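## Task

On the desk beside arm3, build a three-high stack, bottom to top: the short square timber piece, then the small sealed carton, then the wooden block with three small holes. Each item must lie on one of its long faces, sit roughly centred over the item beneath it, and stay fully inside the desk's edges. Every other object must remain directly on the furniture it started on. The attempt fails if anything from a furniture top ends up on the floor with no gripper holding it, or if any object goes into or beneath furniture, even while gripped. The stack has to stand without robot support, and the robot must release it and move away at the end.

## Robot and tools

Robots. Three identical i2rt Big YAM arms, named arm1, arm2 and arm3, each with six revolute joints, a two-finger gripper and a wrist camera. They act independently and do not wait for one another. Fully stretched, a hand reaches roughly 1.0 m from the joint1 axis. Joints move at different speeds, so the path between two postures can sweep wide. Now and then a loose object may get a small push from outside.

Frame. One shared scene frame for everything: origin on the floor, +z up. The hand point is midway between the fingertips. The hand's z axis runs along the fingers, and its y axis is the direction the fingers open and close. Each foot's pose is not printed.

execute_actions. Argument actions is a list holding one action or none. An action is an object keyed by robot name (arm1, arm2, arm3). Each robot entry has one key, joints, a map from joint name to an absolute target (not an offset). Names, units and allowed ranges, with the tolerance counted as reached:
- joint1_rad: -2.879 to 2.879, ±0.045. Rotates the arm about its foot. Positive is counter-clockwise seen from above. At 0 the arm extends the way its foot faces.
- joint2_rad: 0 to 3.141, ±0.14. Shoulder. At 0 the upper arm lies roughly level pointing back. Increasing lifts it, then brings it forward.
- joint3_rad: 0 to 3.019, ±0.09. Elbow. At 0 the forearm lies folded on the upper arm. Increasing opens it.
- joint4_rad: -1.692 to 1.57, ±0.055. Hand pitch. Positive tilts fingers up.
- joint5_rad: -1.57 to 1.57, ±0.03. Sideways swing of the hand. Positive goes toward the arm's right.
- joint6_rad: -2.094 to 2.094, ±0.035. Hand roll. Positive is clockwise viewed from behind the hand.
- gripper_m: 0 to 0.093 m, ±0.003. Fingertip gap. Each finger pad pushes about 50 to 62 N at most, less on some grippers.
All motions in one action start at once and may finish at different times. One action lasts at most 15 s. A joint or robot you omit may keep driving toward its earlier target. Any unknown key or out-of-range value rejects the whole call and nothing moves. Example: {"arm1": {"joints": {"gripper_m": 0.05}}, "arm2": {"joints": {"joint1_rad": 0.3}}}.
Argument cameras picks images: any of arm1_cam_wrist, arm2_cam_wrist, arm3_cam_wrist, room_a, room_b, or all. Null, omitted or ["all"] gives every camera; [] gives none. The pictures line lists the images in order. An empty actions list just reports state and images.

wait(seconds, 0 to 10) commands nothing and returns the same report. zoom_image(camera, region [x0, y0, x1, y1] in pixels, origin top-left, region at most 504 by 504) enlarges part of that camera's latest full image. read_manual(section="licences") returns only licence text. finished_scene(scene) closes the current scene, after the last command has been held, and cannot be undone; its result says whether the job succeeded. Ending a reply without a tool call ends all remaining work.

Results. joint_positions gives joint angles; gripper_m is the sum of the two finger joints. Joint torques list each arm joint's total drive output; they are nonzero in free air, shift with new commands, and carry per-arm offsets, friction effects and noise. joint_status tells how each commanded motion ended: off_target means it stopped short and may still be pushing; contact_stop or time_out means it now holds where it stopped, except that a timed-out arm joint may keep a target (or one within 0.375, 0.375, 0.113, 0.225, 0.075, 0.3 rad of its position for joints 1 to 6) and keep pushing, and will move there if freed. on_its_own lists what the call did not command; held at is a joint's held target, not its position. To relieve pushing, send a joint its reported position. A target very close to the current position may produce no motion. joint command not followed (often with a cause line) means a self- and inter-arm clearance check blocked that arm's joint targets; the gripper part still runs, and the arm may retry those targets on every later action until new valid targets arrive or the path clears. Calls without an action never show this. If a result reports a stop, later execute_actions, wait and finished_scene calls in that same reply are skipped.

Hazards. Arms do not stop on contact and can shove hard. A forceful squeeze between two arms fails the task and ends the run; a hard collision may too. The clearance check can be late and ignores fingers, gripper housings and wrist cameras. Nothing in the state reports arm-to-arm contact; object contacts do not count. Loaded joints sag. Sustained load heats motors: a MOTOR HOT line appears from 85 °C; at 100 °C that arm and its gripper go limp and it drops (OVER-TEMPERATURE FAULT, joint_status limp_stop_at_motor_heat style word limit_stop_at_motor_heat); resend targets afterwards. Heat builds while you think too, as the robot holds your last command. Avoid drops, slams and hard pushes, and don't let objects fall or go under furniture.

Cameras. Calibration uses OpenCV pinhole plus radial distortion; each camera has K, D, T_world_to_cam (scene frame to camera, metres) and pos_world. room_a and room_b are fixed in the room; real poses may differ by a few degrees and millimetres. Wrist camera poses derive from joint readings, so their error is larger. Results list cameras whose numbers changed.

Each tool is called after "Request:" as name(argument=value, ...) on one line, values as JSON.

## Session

Request:
execute_actions(actions=[])

Scene clock: 0.00 s.
Joint torques (N m, as the arm reports them, + toward a larger angle): no reading
Motor temperatures (°C, as the motors report them): arm1=[24 25 32 25 26 26] | arm2=[25 26 32 26 24 27] | arm3=[26 30 30 27 24 23]
arm1.joint_positions: joint1_rad=-0.180 joint2_rad=+0.332 joint3_rad=+1.529 joint4_rad=-1.199 joint5_rad=+0.133 joint6_rad=-0.508 gripper_m=+0.095
arm1.joint_status: not commanded
arm1.hand: x=+1.0304 y=-0.3762 z=+1.4177 quat_wxyz=(-0.205, -0.489, -0.503, +0.682) (m; scene frame)
arm2.joint_positions: joint1_rad=-0.476 joint2_rad=+0.393 joint3_rad=+1.442 joint4_rad=-1.514 joint5_rad=-0.143 joint6_rad=-0.619 gripper_m=+0.094
arm2.joint_status: not commanded
arm2.hand: x=+0.0093 y=-0.0646 z=+1.4291 quat_wxyz=(-0.519, +0.545, -0.654, -0.079) (m; scene frame)
arm3.joint_positions: joint1_rad=+0.555 joint2_rad=+0.281 joint3_rad=+1.568 joint4_rad=-1.248 joint5_rad=-0.256 joint6_rad=-0.387 gripper_m=+0.094
arm3.joint_status: not commanded
arm3.hand: x=-0.9657 y=+0.4556 z=+1.5006 quat_wxyz=(-0.466, -0.312, -0.619, +0.550) (m; scene frame)
pictures: arm1_cam_wrist, arm2_cam_wrist, arm3_cam_wrist, room_a, room_b
camera_calibration (this result's frames):
arm1_cam_wrist: T_world_to_cam=[[-0.779193, 0.400952, 0.481763, 0.271845], [-0.0964412, 0.682779, -0.724232, 1.38909], [-0.61932, -0.610778, -0.493349, 1.23124], [0, 0, 0, 1]] pos_world=[1.10831, -0.305429, 1.48249]
arm2_cam_wrist: T_world_to_cam=[[0.787777, -0.394377, 0.473153, -0.71266], [-0.228941, -0.900595, -0.369479, 0.481081], [0.571834, 0.182743, -0.799757, 1.27329], [0, 0, 0, 1]] pos_world=[-0.0565545, -0.080483, 1.53327]
arm3_cam_wrist: T_world_to_cam=[[-0.891033, -0.196076, 0.409407, -1.38539], [-0.452154, 0.463251, -0.762204, 0.50063], [-0.0402086, -0.864264, -0.501429, 1.22881], [0, 0, 0, 1]] pos_world=[-0.958654, 0.558454, 1.56493]
Images, in order (width x height): arm1_cam_wrist 672x504, arm2_cam_wrist 672x504, arm3_cam_wrist 672x504, room_a 672x504, room_b 672x504.

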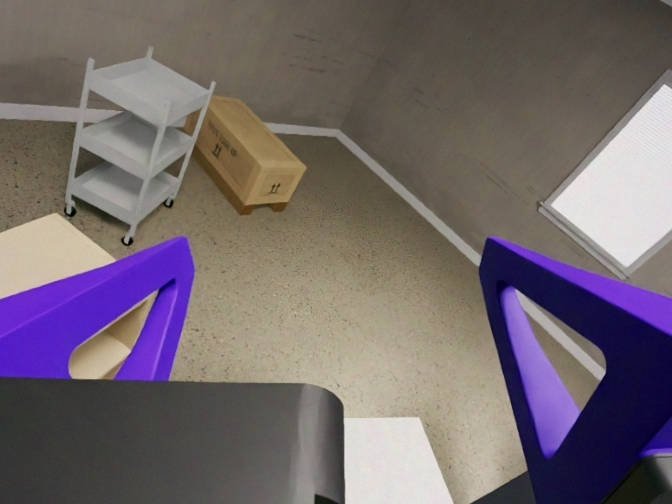

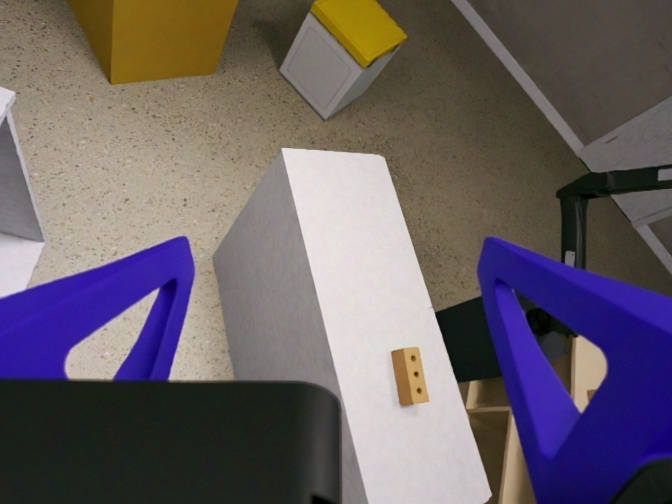

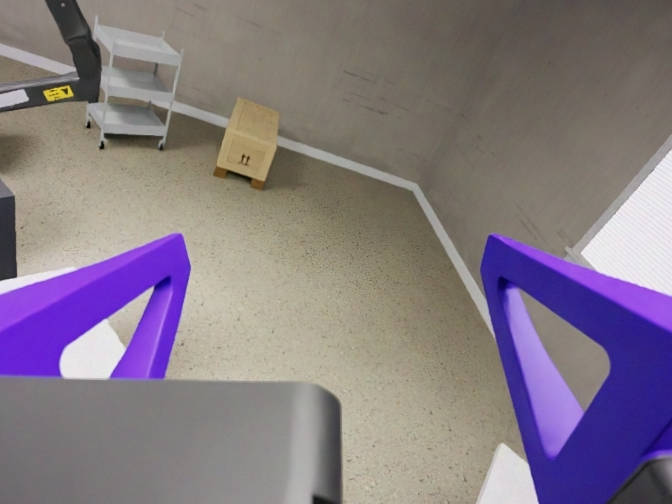

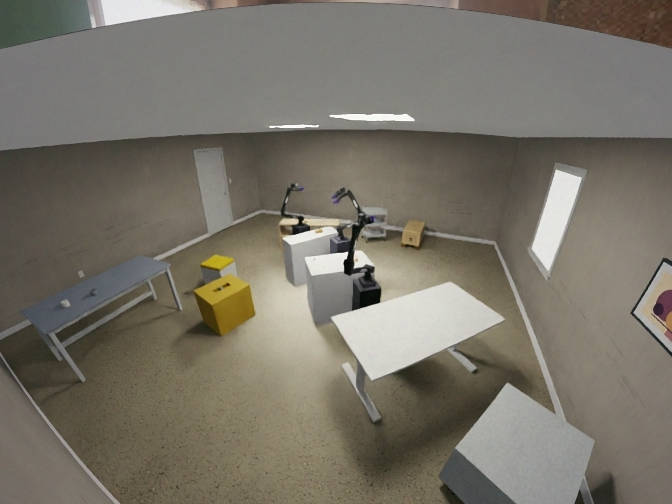

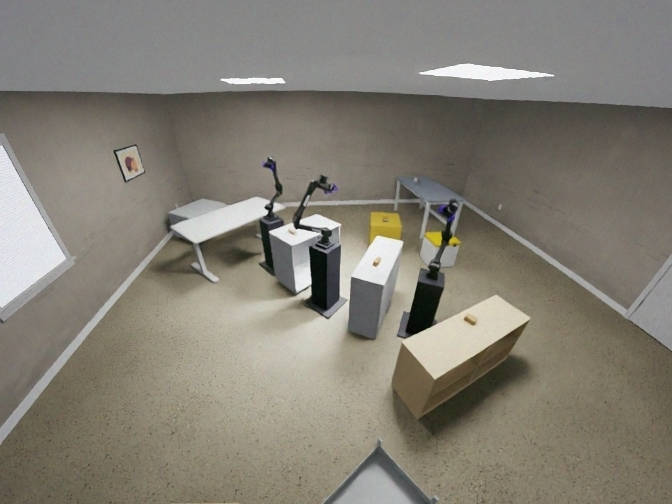

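Request:
execute_actions(actions=[{"arm1":{"joints":{"joint1_rad":0.715,"joint2_rad":1.4,"joint3_rad":1.4,"joint4_rad":-0.95,"joint5_rad":0,"joint6_rad":0}},"arm2":{"joints":{"joint1_rad":-1.4,"joint2_rad":1.4,"joint3_rad":1.4,"joint4_rad":-0.95,"joint5_rad":0,"joint6_rad":0}},"arm3":{"joints":{"joint1_rad":1.55,"joint2_rad":1.4,"joint3_rad":1.4,"joint4_rad":-0.95,"joint5_rad":0,"joint6_rad":0}}}], cameras=["arm1_cam_wrist","arm2_cam_wrist","arm3_cam_wrist"])

Request:
execute_actions(actions=[{"arm1":{"joints":{"joint1_rad":0.55}},"arm2":{"joints":{"joint1_rad":-1.23}},"arm3":{"joints":{"joint1_rad":1.72}}}], cameras=["arm1_cam_wrist","arm2_cam_wrist","arm3_cam_wrist"])

Scene clock: 19.70 s.
Joint torques (N m, as the arm reports them, + toward a larger angle): arm1=[ -1.19 -12.9   10.08   1.2   -0.05  -0.01] | arm2=[  0.54 -10.28   8.95   1.76   0.11   0.01] | arm3=[ -1.25 -10.38  11.21   2.01   0.04   0.12]
Motor temperatures (°C, as the motors report them): arm1=[24 25 33 25 26 26] | arm2=[25 26 34 26 24 27] | arm3=[26 30 31 27 24 23]
arm1.joint_positions: joint1_rad=+0.722 joint2_rad=+1.403 joint3_rad=+1.380 joint4_rad=-0.953 joint5_rad=+0.002 joint6_rad=-0.011 gripper_m=+0.095
arm1.joint_status: all done
arm1.hand: x=+1.3601 y=-0.7874 z=+1.0505 quat_wxyz=(-0.255, -0.458, -0.838, +0.152) (m; scene frame)
arm2.joint_positions: joint1_rad=-1.407 joint2_rad=+1.403 joint3_rad=+1.400 joint4_rad=-0.965 joint5_rad=-0.001 joint6_rad=-0.010 gripper_m=+0.094
arm2.joint_status: all done
arm2.hand: x=+0.4711 y=-0.2844 z=+1.1785 quat_wxyz=(-0.292, -0.112, -0.949, +0.038) (m; scene frame)
arm3.joint_positions: joint1_rad=+1.556 joint2_rad=+1.400 joint3_rad=+1.387 joint4_rad=-0.960 joint5_rad=+0.000 joint6_rad=-0.011 gripper_m=+0.094
arm3.joint_status: all done
arm3.hand: x=-0.5570 y=+0.1759 z=+1.1307 quat_wxyz=(-0.280, -0.273, -0.916, +0.089) (m; scene frame)
pictures: arm1_cam_wrist, arm2_cam_wrist, arm3_cam_wrist
camera_calibration (this result's frames):
arm1_cam_wrist: T_world_to_cam=[[-0.844324, -0.535742, 0.00987948, 0.71726], [-0.535712, 0.844381, 0.00567719, 1.39374], [-0.0113836, -0.000499167, -0.999935, 1.18898], [0, 0, 0, 1]] pos_world=[1.36578, -0.791985, 1.17391]
arm2_cam_wrist: T_world_to_cam=[[-0.233421, -0.97219, 0.0190032, -0.1926], [-0.972231, 0.233678, 0.0126855, 0.518659], [-0.0167733, -0.0155144, -0.999739, 1.30554], [0, 0, 0, 1]] pos_world=[0.481198, -0.288189, 1.30228]
arm3_cam_wrist: T_world_to_cam=[[-0.534303, -0.844985, 0.0228191, -0.174699], [-0.844513, 0.534775, 0.0285114, -0.592116], [-0.0362948, -0.00403726, -0.999333, 1.23181], [0, 0, 0, 1]] pos_world=[-0.548684, 0.174004, 1.25186]
Images, in order (width x height): arm1_cam_wrist 672x504, arm2_cam_wrist 672x504, arm3_cam_wrist 672x504.

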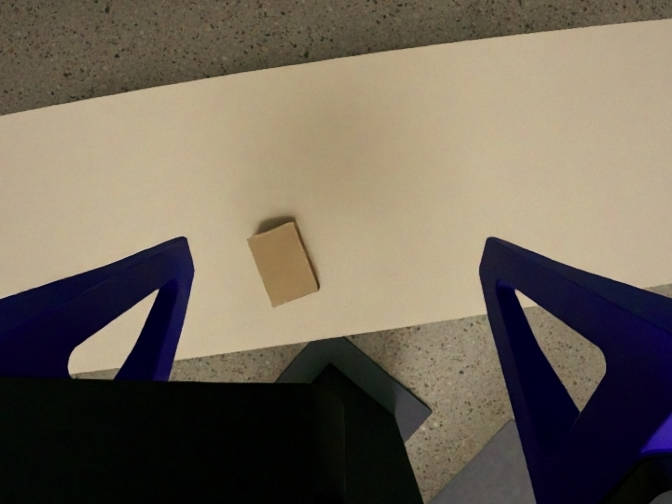

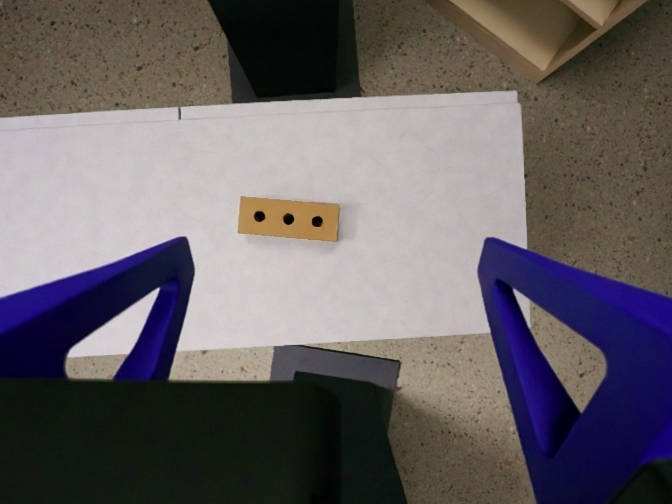

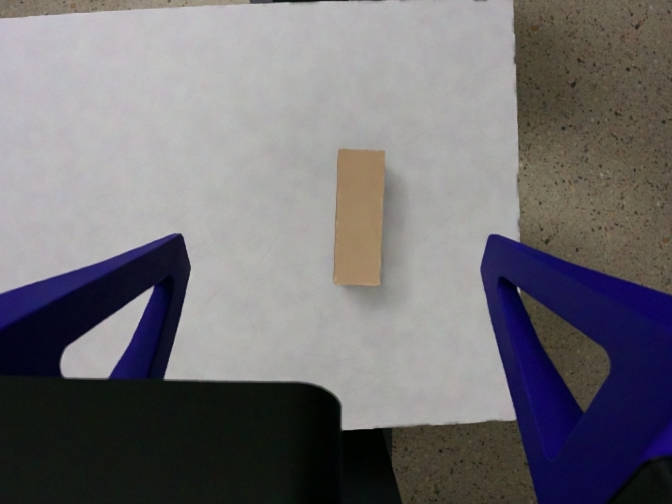

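Scene clock: 20.77 s.
Joint torques (N m, as the arm reports them, + toward a larger angle): arm1=[ -0.31 -12.41  10.01   1.15  -0.02  -0.02] | arm2=[  0.24 -10.45   9.05   1.69   0.08   0.  ] | arm3=[-2.04 -9.68 11.01  2.01  0.07  0.09]
Motor temperatures (°C, as the motors report them): arm1=[24 25 33 25 26 26] | arm2=[25 26 34 26 24 27] | arm3=[26 30 31 27 24 23]
arm1.joint_positions: joint1_rad=+0.537 joint2_rad=+1.403 joint3_rad=+1.380 joint4_rad=-0.953 joint5_rad=+0.001 joint6_rad=-0.010 gripper_m=+0.095
arm1.joint_status: all done
arm1.hand: x=+1.2702 y=-0.8322 z=+1.0518 quat_wxyz=(-0.242, -0.534, -0.791, +0.175) (m; scene frame)
arm2.joint_positions: joint1_rad=-1.225 joint2_rad=+1.403 joint3_rad=+1.400 joint4_rad=-0.965 joint5_rad=+0.000 joint6_rad=-0.008 gripper_m=+0.094
arm2.joint_status: all done
arm2.hand: x=+0.4865 y=-0.1865 z=+1.1784 quat_wxyz=(-0.294, -0.027, -0.955, +0.011) (m; scene frame)
arm3.joint_positions: joint1_rad=+1.730 joint2_rad=+1.400 joint3_rad=+1.387 joint4_rad=-0.960 joint5_rad=-0.001 joint6_rad=-0.010 gripper_m=+0.094
arm3.joint_status: all done
arm3.hand: x=-0.5112 y=+0.2587 z=+1.1304 quat_wxyz=(-0.287, -0.193, -0.936, +0.063) (m; scene frame)
pictures: arm1_cam_wrist, arm2_cam_wrist, arm3_cam_wrist
camera_calibration (this result's frames):
arm1_cam_wrist: T_world_to_cam=[[-0.928657, -0.37088, 0.00665445, 0.86509], [-0.370866, 0.928681, 0.00322328, 1.24667], [-0.00737531, 0.000525411, -0.999973, 1.18505], [0, 0, 0, 1]] pos_world=[1.27446, -0.837538, 1.17524]
arm2_cam_wrist: T_world_to_cam=[[-0.0554918, -0.998305, 0.017539, -0.183505], [-0.998362, 0.0557223, 0.0129405, 0.489981], [-0.0138959, -0.0167922, -0.999762, 1.30555], [0, 0, 0, 1]] pos_world=[0.497137, -0.188573, 1.30212]
arm3_cam_wrist: T_world_to_cam=[[-0.380633, -0.924488, 0.0209752, 0.0209589], [-0.924072, 0.381119, 0.0289808, -0.599233], [-0.0347864, -0.00835157, -0.99936, 1.23544], [0, 0, 0, 1]] pos_world=[-0.50278, 0.258073, 1.25157]
Images, in order (width x height): arm1_cam_wrist 672x504, arm2_cam_wrist 672x504, arm3_cam_wrist 672x504.

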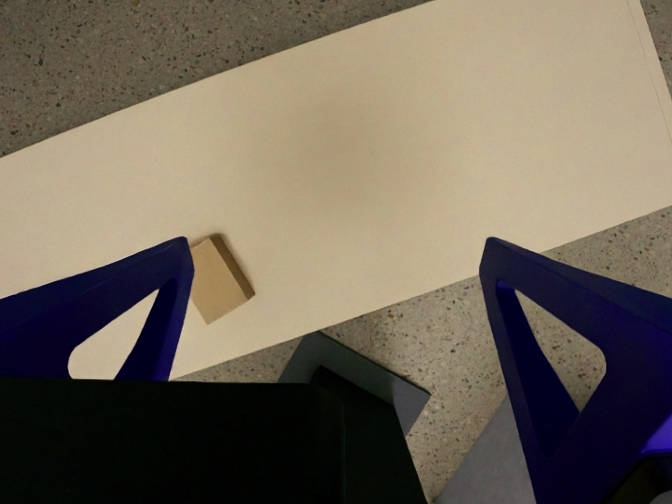

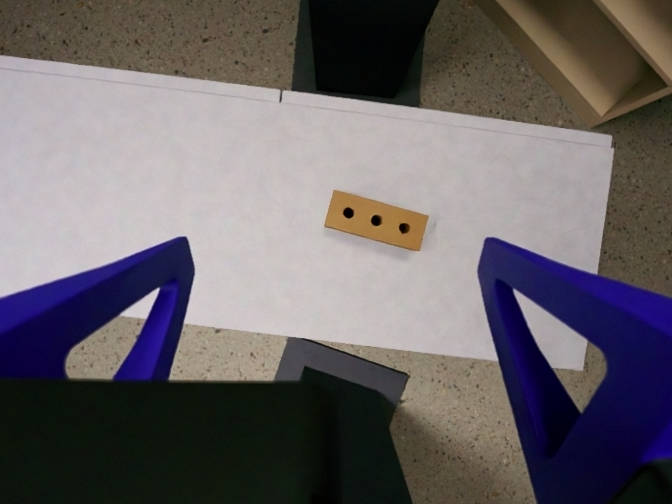

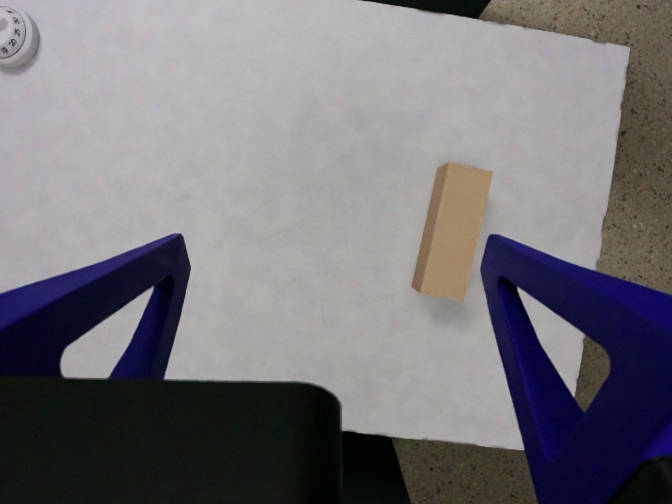

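Request:
execute_actions(actions=[{"arm1":{"joints":{"joint1_rad":0.85,"joint2_rad":2.052,"joint3_rad":1.325,"joint4_rad":-0.815,"joint6_rad":-0.22}},"arm2":{"joints":{"joint1_rad":-1.33,"joint2_rad":2.015,"joint3_rad":1.567,"joint4_rad":-1.1,"joint6_rad":-1.43}},"arm3":{"joints":{"joint1_rad":1.51,"joint2_rad":1.9,"joint3_rad":1.607,"joint4_rad":-1.232,"joint6_rad":-0.05}}}], cameras=["arm1_cam_wrist","arm2_cam_wrist","arm3_cam_wrist"])

Scene clock: 52.87 s.
Joint torques (N m, as the arm reports them, + toward a larger angle): arm1=[ -1.42 -18.16   7.01   0.21  -0.01  -0.3 ] | arm2=[  0.27 -16.96   8.48   0.    -0.01  -0.17] | arm3=[ -0.26 -16.81  11.54   0.32   0.02  -0.13]
Motor temperatures (°C, as the motors report them): arm1=[24 26 36 25 26 26] | arm2=[25 26 36 26 24 27] | arm3=[26 30 34 27 24 23]
arm1.joint_positions: joint1_rad=+0.858 joint2_rad=+2.059 joint3_rad=+1.303 joint4_rad=-0.817 joint5_rad=+0.000 joint6_rad=-0.209 gripper_m=+0.095
arm1.joint_status: all done
arm1.hand: x=+1.4124 y=-0.7429 z=+0.6720 quat_wxyz=(+0.002, -0.329, -0.944, +0.008) (m; scene frame)
arm2.joint_positions: joint1_rad=-1.337 joint2_rad=+2.018 joint3_rad=+1.551 joint4_rad=-1.092 joint5_rad=+0.000 joint6_rad=-1.420 gripper_m=+0.094
arm2.joint_status: all done
arm2.hand: x=+0.5208 y=-0.2548 z=+0.8915 quat_wxyz=(-0.002, +0.583, -0.813, +0.003) (m; scene frame)
arm3.joint_positions: joint1_rad=+1.502 joint2_rad=+1.926 joint3_rad=+1.571 joint4_rad=-1.223 joint5_rad=+0.000 joint6_rad=-0.039 gripper_m=+0.094
arm3.joint_status: all done
arm3.hand: x=-0.5520 y=+0.1340 z=+0.9067 quat_wxyz=(+0.005, -0.299, -0.954, +0.000) (m; scene frame)
pictures: arm1_cam_wrist, arm2_cam_wrist, arm3_cam_wrist
camera_calibration (this result's frames):
arm1_cam_wrist: T_world_to_cam=[[-0.625369, -0.780314, 0.00485825, 0.301435], [-0.638908, 0.515596, 0.570927, 0.907907], [-0.448008, 0.353936, -0.820986, 1.57082], [0, 0, 0, 1]] pos_world=[1.47231, -0.788867, 0.769804]
arm2_cam_wrist: T_world_to_cam=[[0.94982, -0.3124, 0.0157525, -0.591988], [-0.264551, -0.775428, 0.573345, -0.561828], [-0.166898, -0.548742, -0.819163, 0.801217], [0, 0, 0, 1]] pos_world=[0.547371, -0.180933, 0.987774]
arm3_cam_wrist: T_world_to_cam=[[-0.551733, -0.834009, 0.00432789, -0.196647], [-0.670518, 0.44665, 0.592376, -0.962486], [-0.495981, 0.323932, -0.80565, 0.534718], [0, 0, 0, 1]] pos_world=[-0.488651, 0.0926768, 1.0018]
Images, in order (width x height): arm1_cam_wrist 672x504, arm2_cam_wrist 672x504, arm3_cam_wrist 672x504.

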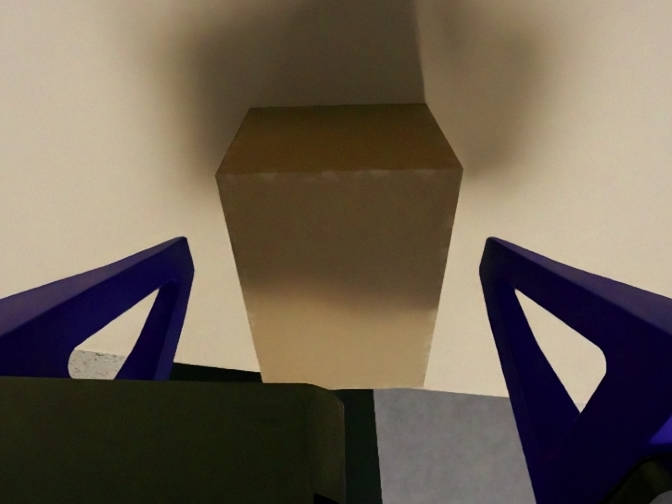

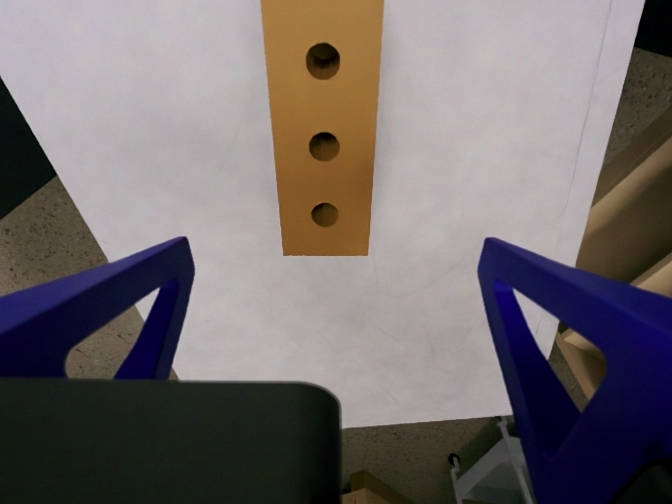

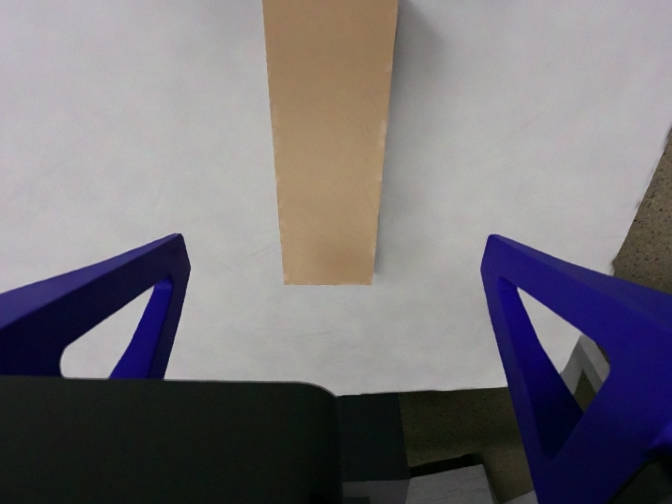

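Request:
execute_actions(actions=[{"arm1":{"joints":{"joint2_rad":2.114,"joint3_rad":1.275,"joint4_rad":-0.712}},"arm2":{"joints":{"joint1_rad":-1.31,"joint2_rad":2.15,"joint3_rad":1.48,"joint4_rad":-0.882,"joint6_rad":-1.4}},"arm3":{"joints":{"joint2_rad":2.022,"joint3_rad":1.503,"joint4_rad":-1.017}}}], cameras=["arm1_cam_wrist","arm2_cam_wrist","arm3_cam_wrist"])

Scene clock: 79.30 s.
Joint torques (N m, as the arm reports them, + toward a larger angle): arm1=[ -1.44 -16.43   5.28   0.48  -0.01  -0.29] | arm2=[ -0.65 -16.74   6.22   0.57   0.01   0.02] | arm3=[ -0.26 -15.43   8.39   1.35   0.02  -0.13]
Motor temperatures (°C, as the motors report them): arm1=[24 27 35 25 26 26] | arm2=[25 28 36 26 24 27] | arm3=[26 31 35 27 24 23]
arm1.joint_positions: joint1_rad=+0.858 joint2_rad=+2.101 joint3_rad=+1.272 joint4_rad=-0.721 joint5_rad=+0.000 joint6_rad=-0.209 gripper_m=+0.095
arm1.joint_status: all done
arm1.hand: x=+1.4111 y=-0.7421 z=+0.6421 quat_wxyz=(-0.008, -0.329, -0.944, +0.014) (m; scene frame)
arm2.joint_positions: joint1_rad=-1.311 joint2_rad=+2.151 joint3_rad=+1.481 joint4_rad=-0.893 joint5_rad=+0.000 joint6_rad=-1.409 gripper_m=+0.094
arm2.joint_status: all done
arm2.hand: x=+0.5196 y=-0.2397 z=+0.7939 quat_wxyz=(-0.001, +0.589, -0.808, +0.002) (m; scene frame)
arm3.joint_positions: joint1_rad=+1.502 joint2_rad=+2.031 joint3_rad=+1.496 joint4_rad=-1.029 joint5_rad=+0.000 joint6_rad=-0.039 gripper_m=+0.094
arm3.joint_status: all done
arm3.hand: x=-0.5460 y=+0.1292 z=+0.8225 quat_wxyz=(-0.002, -0.299, -0.954, +0.003) (m; scene frame)
pictures: arm1_cam_wrist, arm2_cam_wrist, arm3_cam_wrist
camera_calibration (this result's frames):
arm1_cam_wrist: T_world_to_cam=[[-0.625206, -0.780401, 0.00956818, 0.298109], [-0.647419, 0.525437, 0.552055, 0.955219], [-0.435852, 0.338953, -0.833753, 1.52534], [0, 0, 0, 1]] pos_world=[1.46963, -0.78628, 0.741567]
arm2_cam_wrist: T_world_to_cam=[[0.954181, -0.298978, 0.0123046, -0.580862], [-0.251641, -0.779495, 0.573641, -0.502433], [-0.161915, -0.550453, -0.819015, 0.726247], [0, 0, 0, 1]] pos_world=[0.545405, -0.165544, 0.89017]
arm3_cam_wrist: T_world_to_cam=[[-0.55175, -0.833994, 0.00518295, -0.197724], [-0.677154, 0.451599, 0.580965, -0.901337], [-0.486862, 0.317038, -0.813912, 0.48401], [0, 0, 0, 1]] pos_world=[-0.483792, 0.088693, 0.918612]
Images, in order (width x height): arm1_cam_wrist 672x504, arm2_cam_wrist 672x504, arm3_cam_wrist 672x504.

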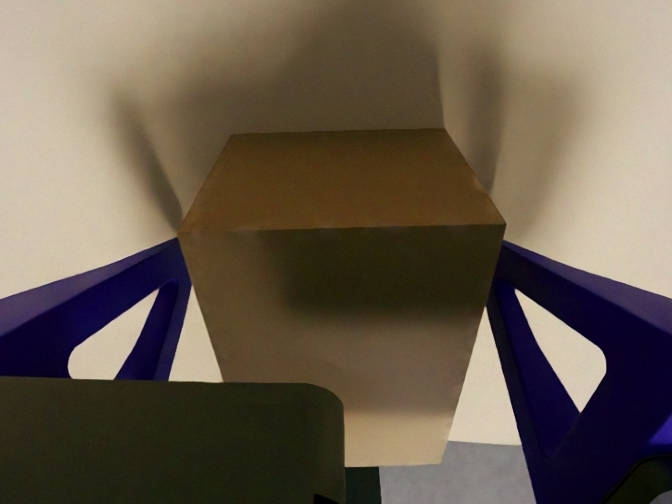

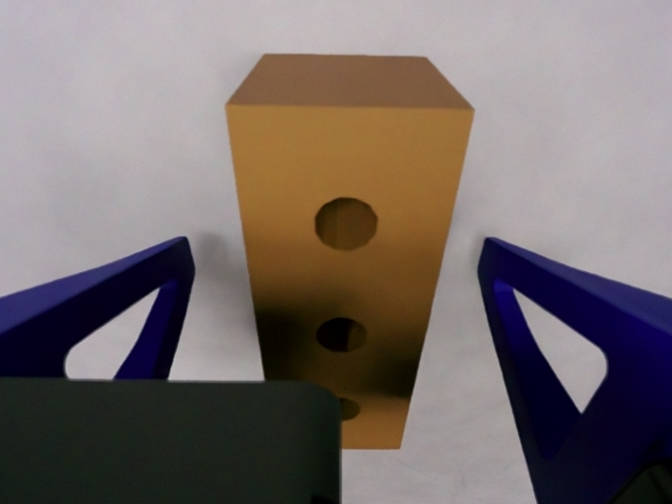

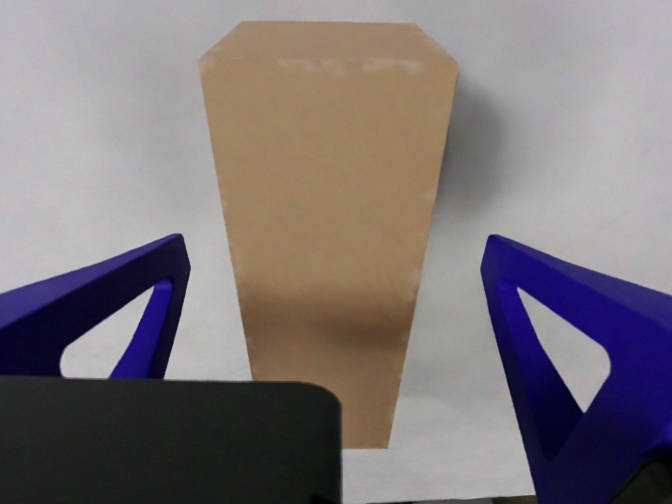

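Request:
execute_actions(actions=[{"arm1":{"joints":{"gripper_m":0.045}},"arm2":{"joints":{"gripper_m":0.03}},"arm3":{"joints":{"gripper_m":0.03}}}], cameras=[])

Request:
execute_actions(actions=[{"arm1":{"joints":{"joint2_rad":1.6,"joint3_rad":1.5,"joint4_rad":-1.45}},"arm2":{"joints":{"joint2_rad":1.8,"joint3_rad":1.55,"joint4_rad":-1.3}},"arm3":{"joints":{"joint2_rad":1.8,"joint3_rad":1.6,"joint4_rad":-1.35}}}], cameras=[])

Request:
execute_actions(actions=[{"arm1":{"joints":{"joint1_rad":-1.55,"joint6_rad":0}},"arm2":{"joints":{"joint1_rad":1.45,"joint6_rad":0}},"arm3":{"joints":{"joint1_rad":-1.05,"joint6_rad":0,"joint4_rad":-0.9}}}])

Scene clock: 92.37 s.
Joint torques (N m, as the arm reports them, + toward a larger angle): arm1=[ -1.49 -16.73   5.36   0.45  -0.01  -0.29] | arm2=[ -0.18 -16.87   6.3    0.56   0.     0.  ] | arm3=[ -0.26 -16.07   8.33   1.16   0.04  -0.12]
Motor temperatures (°C, as the motors report them): arm1=[24 27 34 25 26 26] | arm2=[25 28 35 26 24 27] | arm3=[26 31 34 27 24 23]
arm1.joint_positions: joint1_rad=+0.858 joint2_rad=+2.101 joint3_rad=+1.272 joint4_rad=-0.720 joint5_rad=+0.000 joint6_rad=-0.209 gripper_m=+0.059
arm1.joint_status: gripper_m off_target (ended at +0.059, target +0.045)
arm1.hand: x=+1.4112 y=-0.7421 z=+0.6421 quat_wxyz=(-0.008, -0.329, -0.944, +0.014) (m; scene frame)
arm2.joint_positions: joint1_rad=-1.311 joint2_rad=+2.151 joint3_rad=+1.481 joint4_rad=-0.891 joint5_rad=+0.000 joint6_rad=-1.408 gripper_m=+0.044
arm2.joint_status: gripper_m off_target (ended at +0.044, target +0.030)
arm2.hand: x=+0.5201 y=-0.2398 z=+0.7939 quat_wxyz=(-0.002, +0.588, -0.809, +0.002) (m; scene frame)
arm3.joint_positions: joint1_rad=+1.502 joint2_rad=+2.031 joint3_rad=+1.496 joint4_rad=-1.029 joint5_rad=+0.000 joint6_rad=-0.039 gripper_m=+0.045
arm3.joint_status: gripper_m off_target (ended at +0.045, target +0.030)
arm3.hand: x=-0.5459 y=+0.1293 z=+0.8225 quat_wxyz=(-0.002, -0.298, -0.955, +0.002) (m; scene frame)
pictures: none
No camera images: the call's "cameras" was empty. Leave "cameras" out to get every camera's image.

Scene clock: 93.90 s.
Joint torques (N m, as the arm reports them, + toward a larger angle): arm1=[ -1.42 -14.78   8.68  -0.1    0.    -0.29] | arm2=[ -0.09 -13.84   9.61  -0.18  -0.01   0.  ] | arm3=[ -0.23 -12.95  11.89   0.26   0.05  -0.12]
Motor temperatures (°C, as the motors report them): arm1=[24 27 34 25 26 26] | arm2=[25 28 35 26 24 27] | arm3=[26 31 34 27 24 23]
arm1.joint_positions: joint1_rad=+0.858 joint2_rad=+1.604 joint3_rad=+1.488 joint4_rad=-1.443 joint5_rad=+0.000 joint6_rad=-0.209 gripper_m=+0.059
arm1.joint_status: all done
arm1.hand: x=+1.3813 y=-0.6985 z=+0.9630 quat_wxyz=(-0.004, -0.329, -0.944, +0.011) (m; scene frame)
arm2.joint_positions: joint1_rad=-1.311 joint2_rad=+1.794 joint3_rad=+1.526 joint4_rad=-1.290 joint5_rad=+0.000 joint6_rad=-1.408 gripper_m=+0.044
arm2.joint_status: all done
arm2.hand: x=+0.4770 y=-0.2329 z=+1.0051 quat_wxyz=(-0.003, +0.588, -0.809, +0.003) (m; scene frame)
arm3.joint_positions: joint1_rad=+1.502 joint2_rad=+1.793 joint3_rad=+1.562 joint4_rad=-1.339 joint5_rad=+0.000 joint6_rad=-0.039 gripper_m=+0.045
arm3.joint_status: all done
arm3.hand: x=-0.5755 y=+0.1522 z=+0.9749 quat_wxyz=(+0.001, -0.298, -0.955, +0.001) (m; scene frame)
pictures: none
No camera images: the call's "cameras" was empty. Leave "cameras" out to get every camera's image.

Scene clock: 96.50 s.
Joint torques (N m, as the arm reports them, + toward a larger angle): arm1=[ -0.39 -14.6    8.61  -0.09  -0.03  -0.02] | arm2=[ -0.85 -13.86   9.74   0.01   0.19   0.01] | arm3=[ -0.01 -14.79  12.82   1.65  -0.05   0.09]
Motor temperatures (°C, as the motors report them): arm1=[24 27 35 25 26 26] | arm2=[25 28 36 26 24 27] | arm3=[26 31 34 27 24 23]
arm1.joint_positions: joint1_rad=-1.556 joint2_rad=+1.604 joint3_rad=+1.488 joint4_rad=-1.443 joint5_rad=+0.001 joint6_rad=-0.010 gripper_m=+0.060
arm1.joint_status: all done
arm1.hand: x=+0.5937 y=-0.2511 z=+0.9624 quat_wxyz=(-0.007, -0.997, +0.071, +0.009) (m; scene frame)
arm2.joint_positions: joint1_rad=+1.456 joint2_rad=+1.795 joint3_rad=+1.526 joint4_rad=-1.290 joint5_rad=-0.003 joint6_rad=-0.009 gripper_m=+0.044
arm2.joint_status: all done
arm2.hand: x=-0.5305 y=+0.1216 z=+1.0095 quat_wxyz=(+0.001, +0.967, -0.255, -0.009) (m; scene frame)
arm3.joint_positions: joint1_rad=-1.059 joint2_rad=+1.805 joint3_rad=+1.562 joint4_rad=-0.907 joint5_rad=+0.002 joint6_rad=-0.010 gripper_m=+0.045
arm3.joint_status: all done
arm3.hand: x=-1.6552 y=+0.5220 z=+0.9925 quat_wxyz=(+0.008, -0.977, +0.027, +0.210) (m; scene frame)
pictures: arm1_cam_wrist, arm2_cam_wrist, arm3_cam_wrist, room_a, room_b
camera_calibration (this result's frames):
arm1_cam_wrist: T_world_to_cam=[[0.146324, 0.988909, -0.0254438, 0.187026], [0.823287, -0.107478, 0.557357, -1.04599], [0.548441, -0.102502, -0.829883, 0.570817], [0, 0, 0, 1]] pos_world=[0.520726, -0.238862, 1.06146]
arm2_cam_wrist: T_world_to_cam=[[0.485858, 0.874031, 0.00335406, 0.144445], [0.7236, -0.404382, 0.559355, -0.122495], [0.49025, -0.26934, -0.828921, 1.25347], [0, 0, 0, 1]] pos_world=[-0.596057, 0.161826, 1.10706]
arm3_cam_wrist: T_world_to_cam=[[0.037358, 0.999201, 0.0141914, -0.473808], [0.979009, -0.0394431, 0.199966, 1.44719], [0.200366, 0.00642321, -0.9797, 1.42208], [0, 0, 0, 1]] pos_world=[-1.68405, 0.521377, 1.11055]
Images, in order (width x height): arm1_cam_wrist 672x504, arm2_cam_wrist 672x504, arm3_cam_wrist 672x504, room_a 672x504, room_b 672x504.

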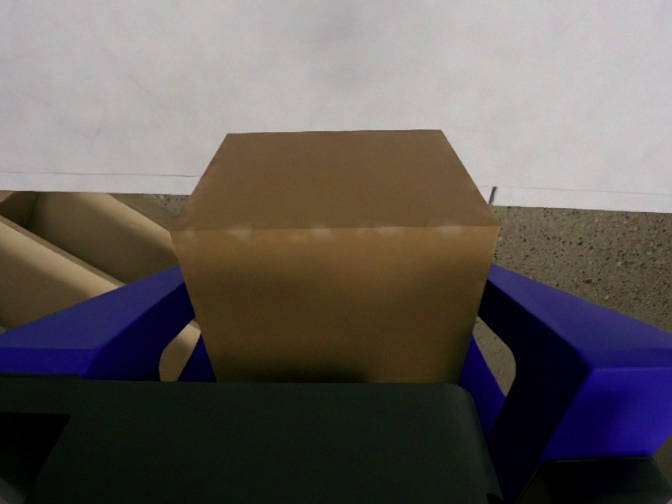

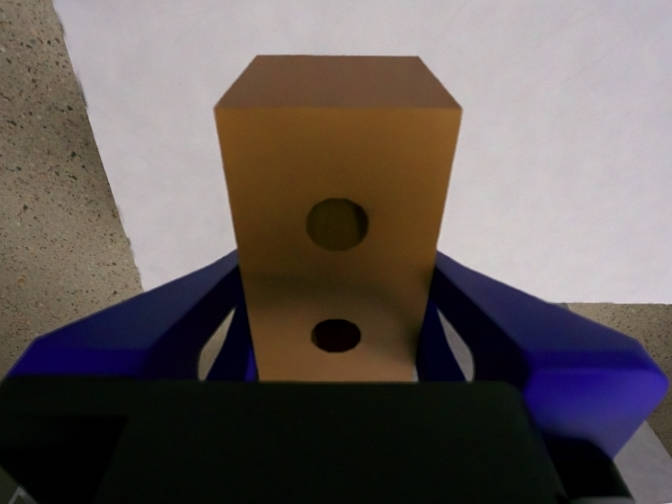

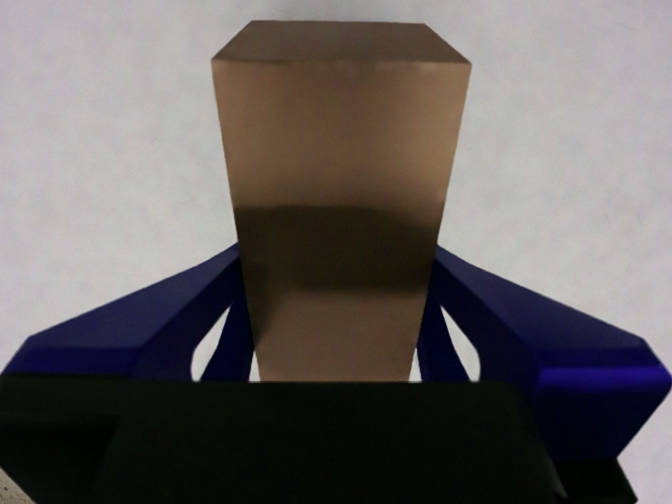

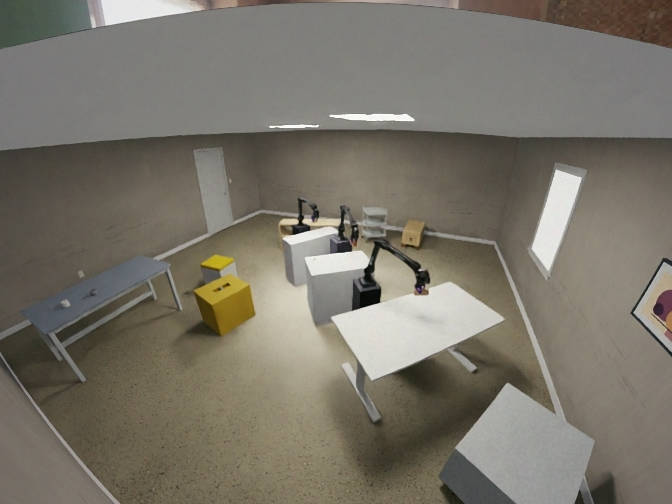

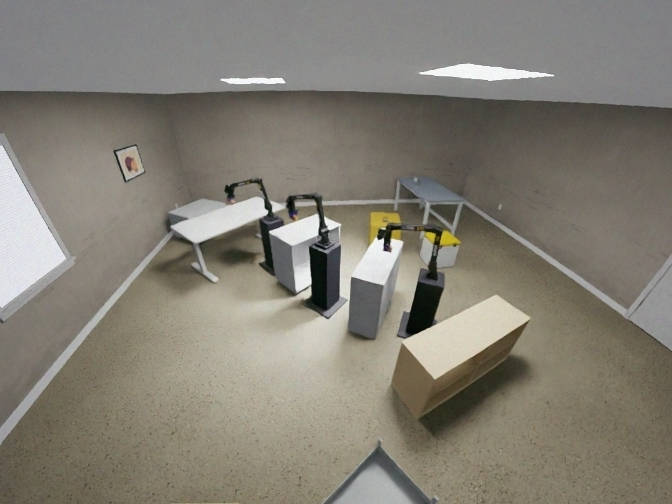

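Request:
execute_actions(actions=[{"arm1":{"joints":{"joint2_rad":1.878,"joint4_rad":-1.165}},"arm2":{"joints":{"joint2_rad":2.125,"joint3_rad":1.62,"joint4_rad":-1.02}},"arm3":{"joints":{"joint2_rad":2.03,"joint4_rad":-1.075}}}])

Request:
zoom_image(camera="room_a", region=[370, 250, 470, 330])

Scene clock: 114.67 s.
Joint torques (N m, as the arm reports them, + toward a larger angle): arm1=[ -0.11 -18.22   8.64   0.35  -0.02  -0.03] | arm2=[ -0.59 -18.95   9.11   0.68   0.18   0.01] | arm3=[ -0.03 -18.8   11.34   0.47  -0.05   0.08]
Motor temperatures (°C, as the motors report them): arm1=[24 27 36 25 26 26] | arm2=[25 28 37 26 24 27] | arm3=[26 31 35 27 24 23]
arm1.joint_positions: joint1_rad=-1.556 joint2_rad=+1.888 joint3_rad=+1.477 joint4_rad=-1.171 joint5_rad=+0.001 joint6_rad=-0.010 gripper_m=+0.060
arm1.joint_status: all done
arm1.hand: x=+0.5263 y=-0.2430 z=+0.8167 quat_wxyz=(-0.008, -0.997, +0.071, -0.003) (m; scene frame)
arm2.joint_positions: joint1_rad=+1.456 joint2_rad=+2.144 joint3_rad=+1.591 joint4_rad=-1.030 joint5_rad=-0.003 joint6_rad=-0.009 gripper_m=+0.044
arm2.joint_status: all done
arm2.hand: x=-0.5858 y=+0.1530 z=+0.8377 quat_wxyz=(+0.004, +0.967, -0.255, +0.003) (m; scene frame)
arm3.joint_positions: joint1_rad=-1.059 joint2_rad=+2.067 joint3_rad=+1.562 joint4_rad=-1.067 joint5_rad=+0.002 joint6_rad=-0.010 gripper_m=+0.045
arm3.joint_status: all done
arm3.hand: x=-1.6045 y=+0.5184 z=+0.8259 quat_wxyz=(+0.000, -1.000, +0.027, +0.000) (m; scene frame)
pictures: arm1_cam_wrist, arm2_cam_wrist, arm3_cam_wrist, room_a, room_b
camera_calibration (this result's frames):
arm1_cam_wrist: T_world_to_cam=[[0.146566, 0.988871, -0.025555, 0.18518], [0.809851, -0.105118, 0.577141, -0.916902], [0.568032, -0.105285, -0.816244, 0.465496], [0, 0, 0, 1]] pos_world=[0.450996, -0.230492, 0.913873]
arm2_cam_wrist: T_world_to_cam=[[0.485721, 0.874109, 0.00291061, 0.144722], [0.711412, -0.397245, 0.579733, 0.00102429], [0.507906, -0.279518, -0.814802, 1.14668], [0, 0, 0, 1]] pos_world=[-0.653427, 0.19442, 0.933298]
arm3_cam_wrist: T_world_to_cam=[[0.0330828, 0.999451, 0.00153353, -0.466236], [0.810942, -0.0277397, 0.584468, 0.837399], [0.58419, -0.0180922, -0.811415, 1.73823], [0, 0, 0, 1]] pos_world=[-1.67911, 0.520658, 0.921708]
Images, in order (width x height): arm1_cam_wrist 672x504, arm2_cam_wrist 672x504, arm3_cam_wrist 672x504, room_a 672x504, room_b 672x504.

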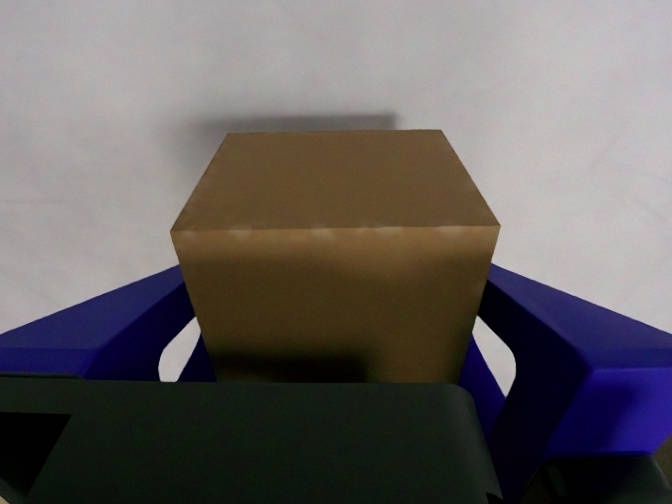

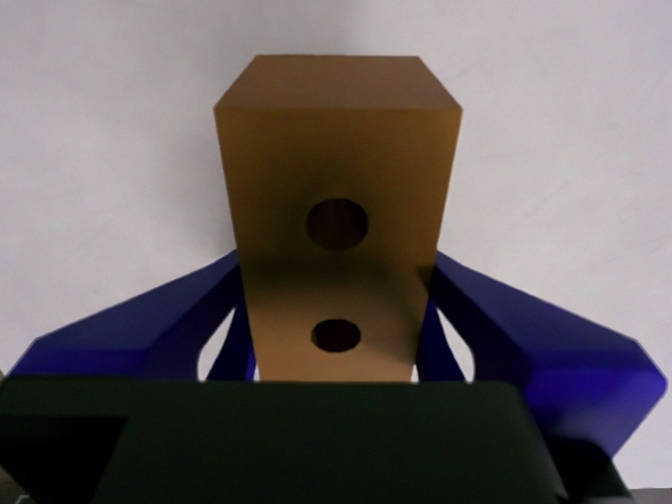

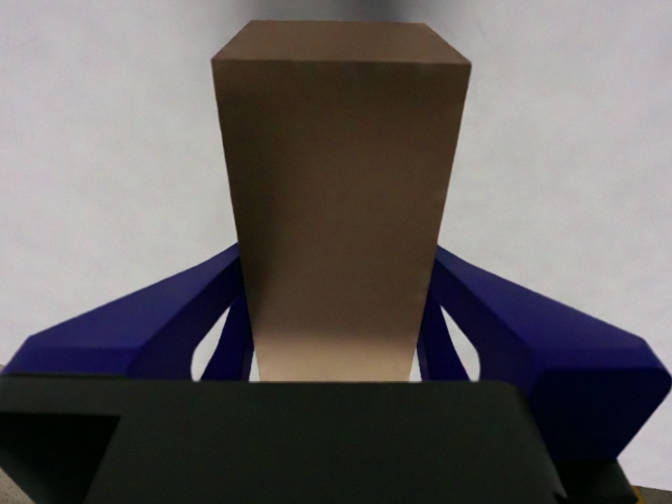

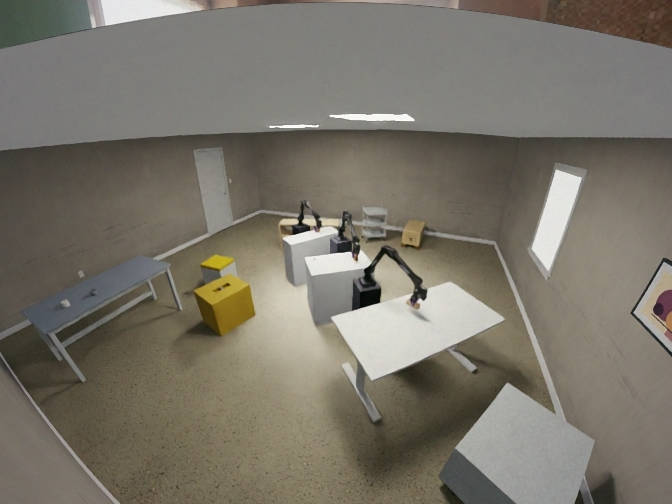

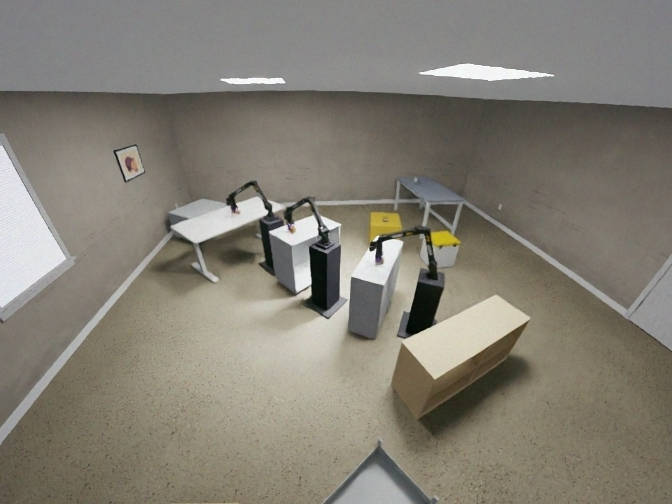

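Region (370, 250, 470, 330) of room_a's 672x504 image, scaled by 5.040, with more detail than that image has; it fills the top 403 rows of this view, and the rest is white.

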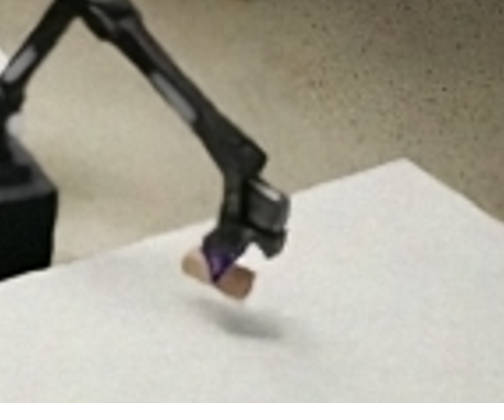

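Request:
execute_actions(actions=[{"arm1":{"joints":{"joint3_rad":1.445,"joint4_rad":-1.115}},"arm2":{"joints":{"joint3_rad":1.535,"joint4_rad":-0.955}},"arm3":{"joints":{"joint2_rad":2.095,"joint4_rad":-0.99}}}], cameras=["arm1_cam_wrist","arm3_cam_wrist","room_a"])

Request:
zoom_image(camera="room_a", region=[370, 250, 470, 330])

Scene clock: 136.17 s.
Joint torques (N m, as the arm reports them, + toward a larger angle): arm1=[ -0.13 -18.02   7.4    0.41  -0.02  -0.03] | arm2=[ -0.56 -18.22   6.7    0.58   0.17   0.01] | arm3=[ -0.04 -15.35  11.11   1.38  -0.05   0.09]
Motor temperatures (°C, as the motors report them): arm1=[24 27 36 25 26 26] | arm2=[25 29 37 26 24 27] | arm3=[26 32 35 27 24 23]
arm1.joint_positions: joint1_rad=-1.556 joint2_rad=+1.887 joint3_rad=+1.438 joint4_rad=-1.123 joint5_rad=+0.001 joint6_rad=-0.010 gripper_m=+0.060
arm1.joint_status: all done
arm1.hand: x=+0.5299 y=-0.2438 z=+0.8037 quat_wxyz=(-0.007, -0.997, +0.071, +0.003) (m; scene frame)
arm2.joint_positions: joint1_rad=+1.456 joint2_rad=+2.140 joint3_rad=+1.538 joint4_rad=-0.966 joint5_rad=-0.003 joint6_rad=-0.009 gripper_m=+0.044
arm2.joint_status: all done
arm2.hand: x=-0.5791 y=+0.1490 z=+0.8229 quat_wxyz=(+0.002, +0.967, -0.255, -0.004) (m; scene frame)
arm3.joint_positions: joint1_rad=-1.059 joint2_rad=+2.086 joint3_rad=+1.562 joint4_rad=-1.004 joint5_rad=+0.002 joint6_rad=-0.010 gripper_m=+0.045
arm3.joint_status: all done
arm3.hand: x=-1.6176 y=+0.5192 z=+0.8156 quat_wxyz=(+0.001, -0.999, +0.028, +0.023) (m; scene frame)
pictures: arm1_cam_wrist, arm3_cam_wrist, room_a
camera_calibration (this result's frames):
arm1_cam_wrist: T_world_to_cam=[[0.146458, 0.988888, -0.0255063, 0.185086], [0.81588, -0.106175, 0.568389, -0.908877], [0.559365, -0.104055, -0.822364, 0.462601], [0, 0, 0, 1]] pos_world=[0.455665, -0.231393, 0.901743]
arm3_cam_wrist: T_world_to_cam=[[0.0332785, 0.999442, 0.00295242, -0.467449], [0.836365, -0.0294655, 0.547381, 0.926311], [0.547162, -0.0157467, -0.836879, 1.6972], [0, 0, 0, 1]] pos_world=[-1.68782, 0.521208, 0.914687]
Images, in order (width x height): arm1_cam_wrist 672x504, arm3_cam_wrist 672x504, room_a 672x504.

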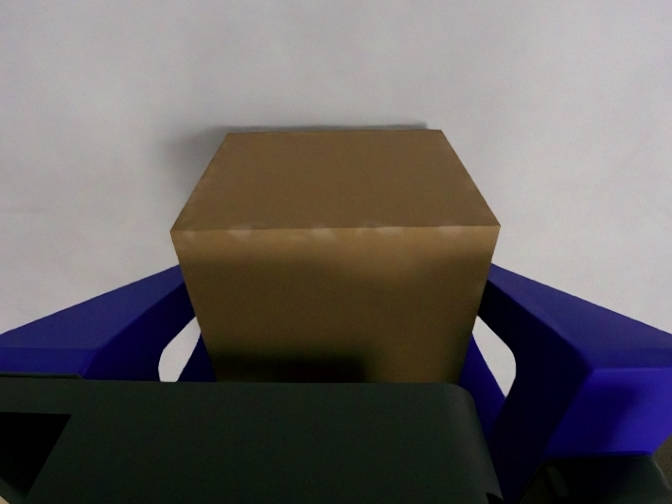

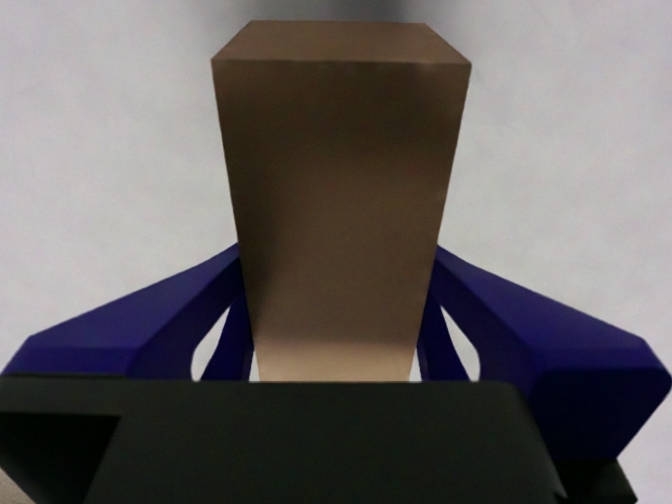

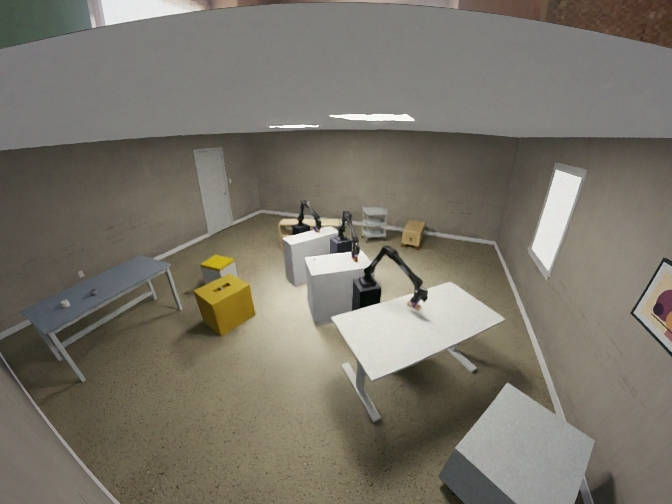

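Region (370, 250, 470, 330) of room_a's 672x504 image, scaled by 5.040, with more detail than that image has; it fills the top 403 rows of this view, and the rest is white.

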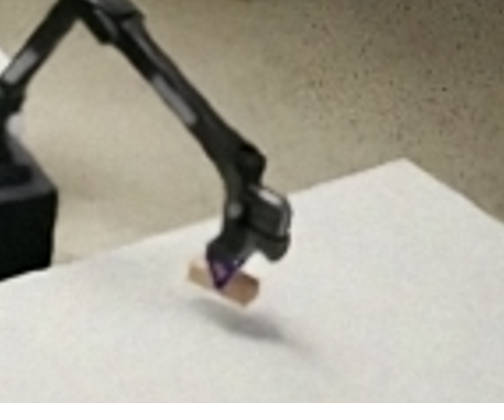

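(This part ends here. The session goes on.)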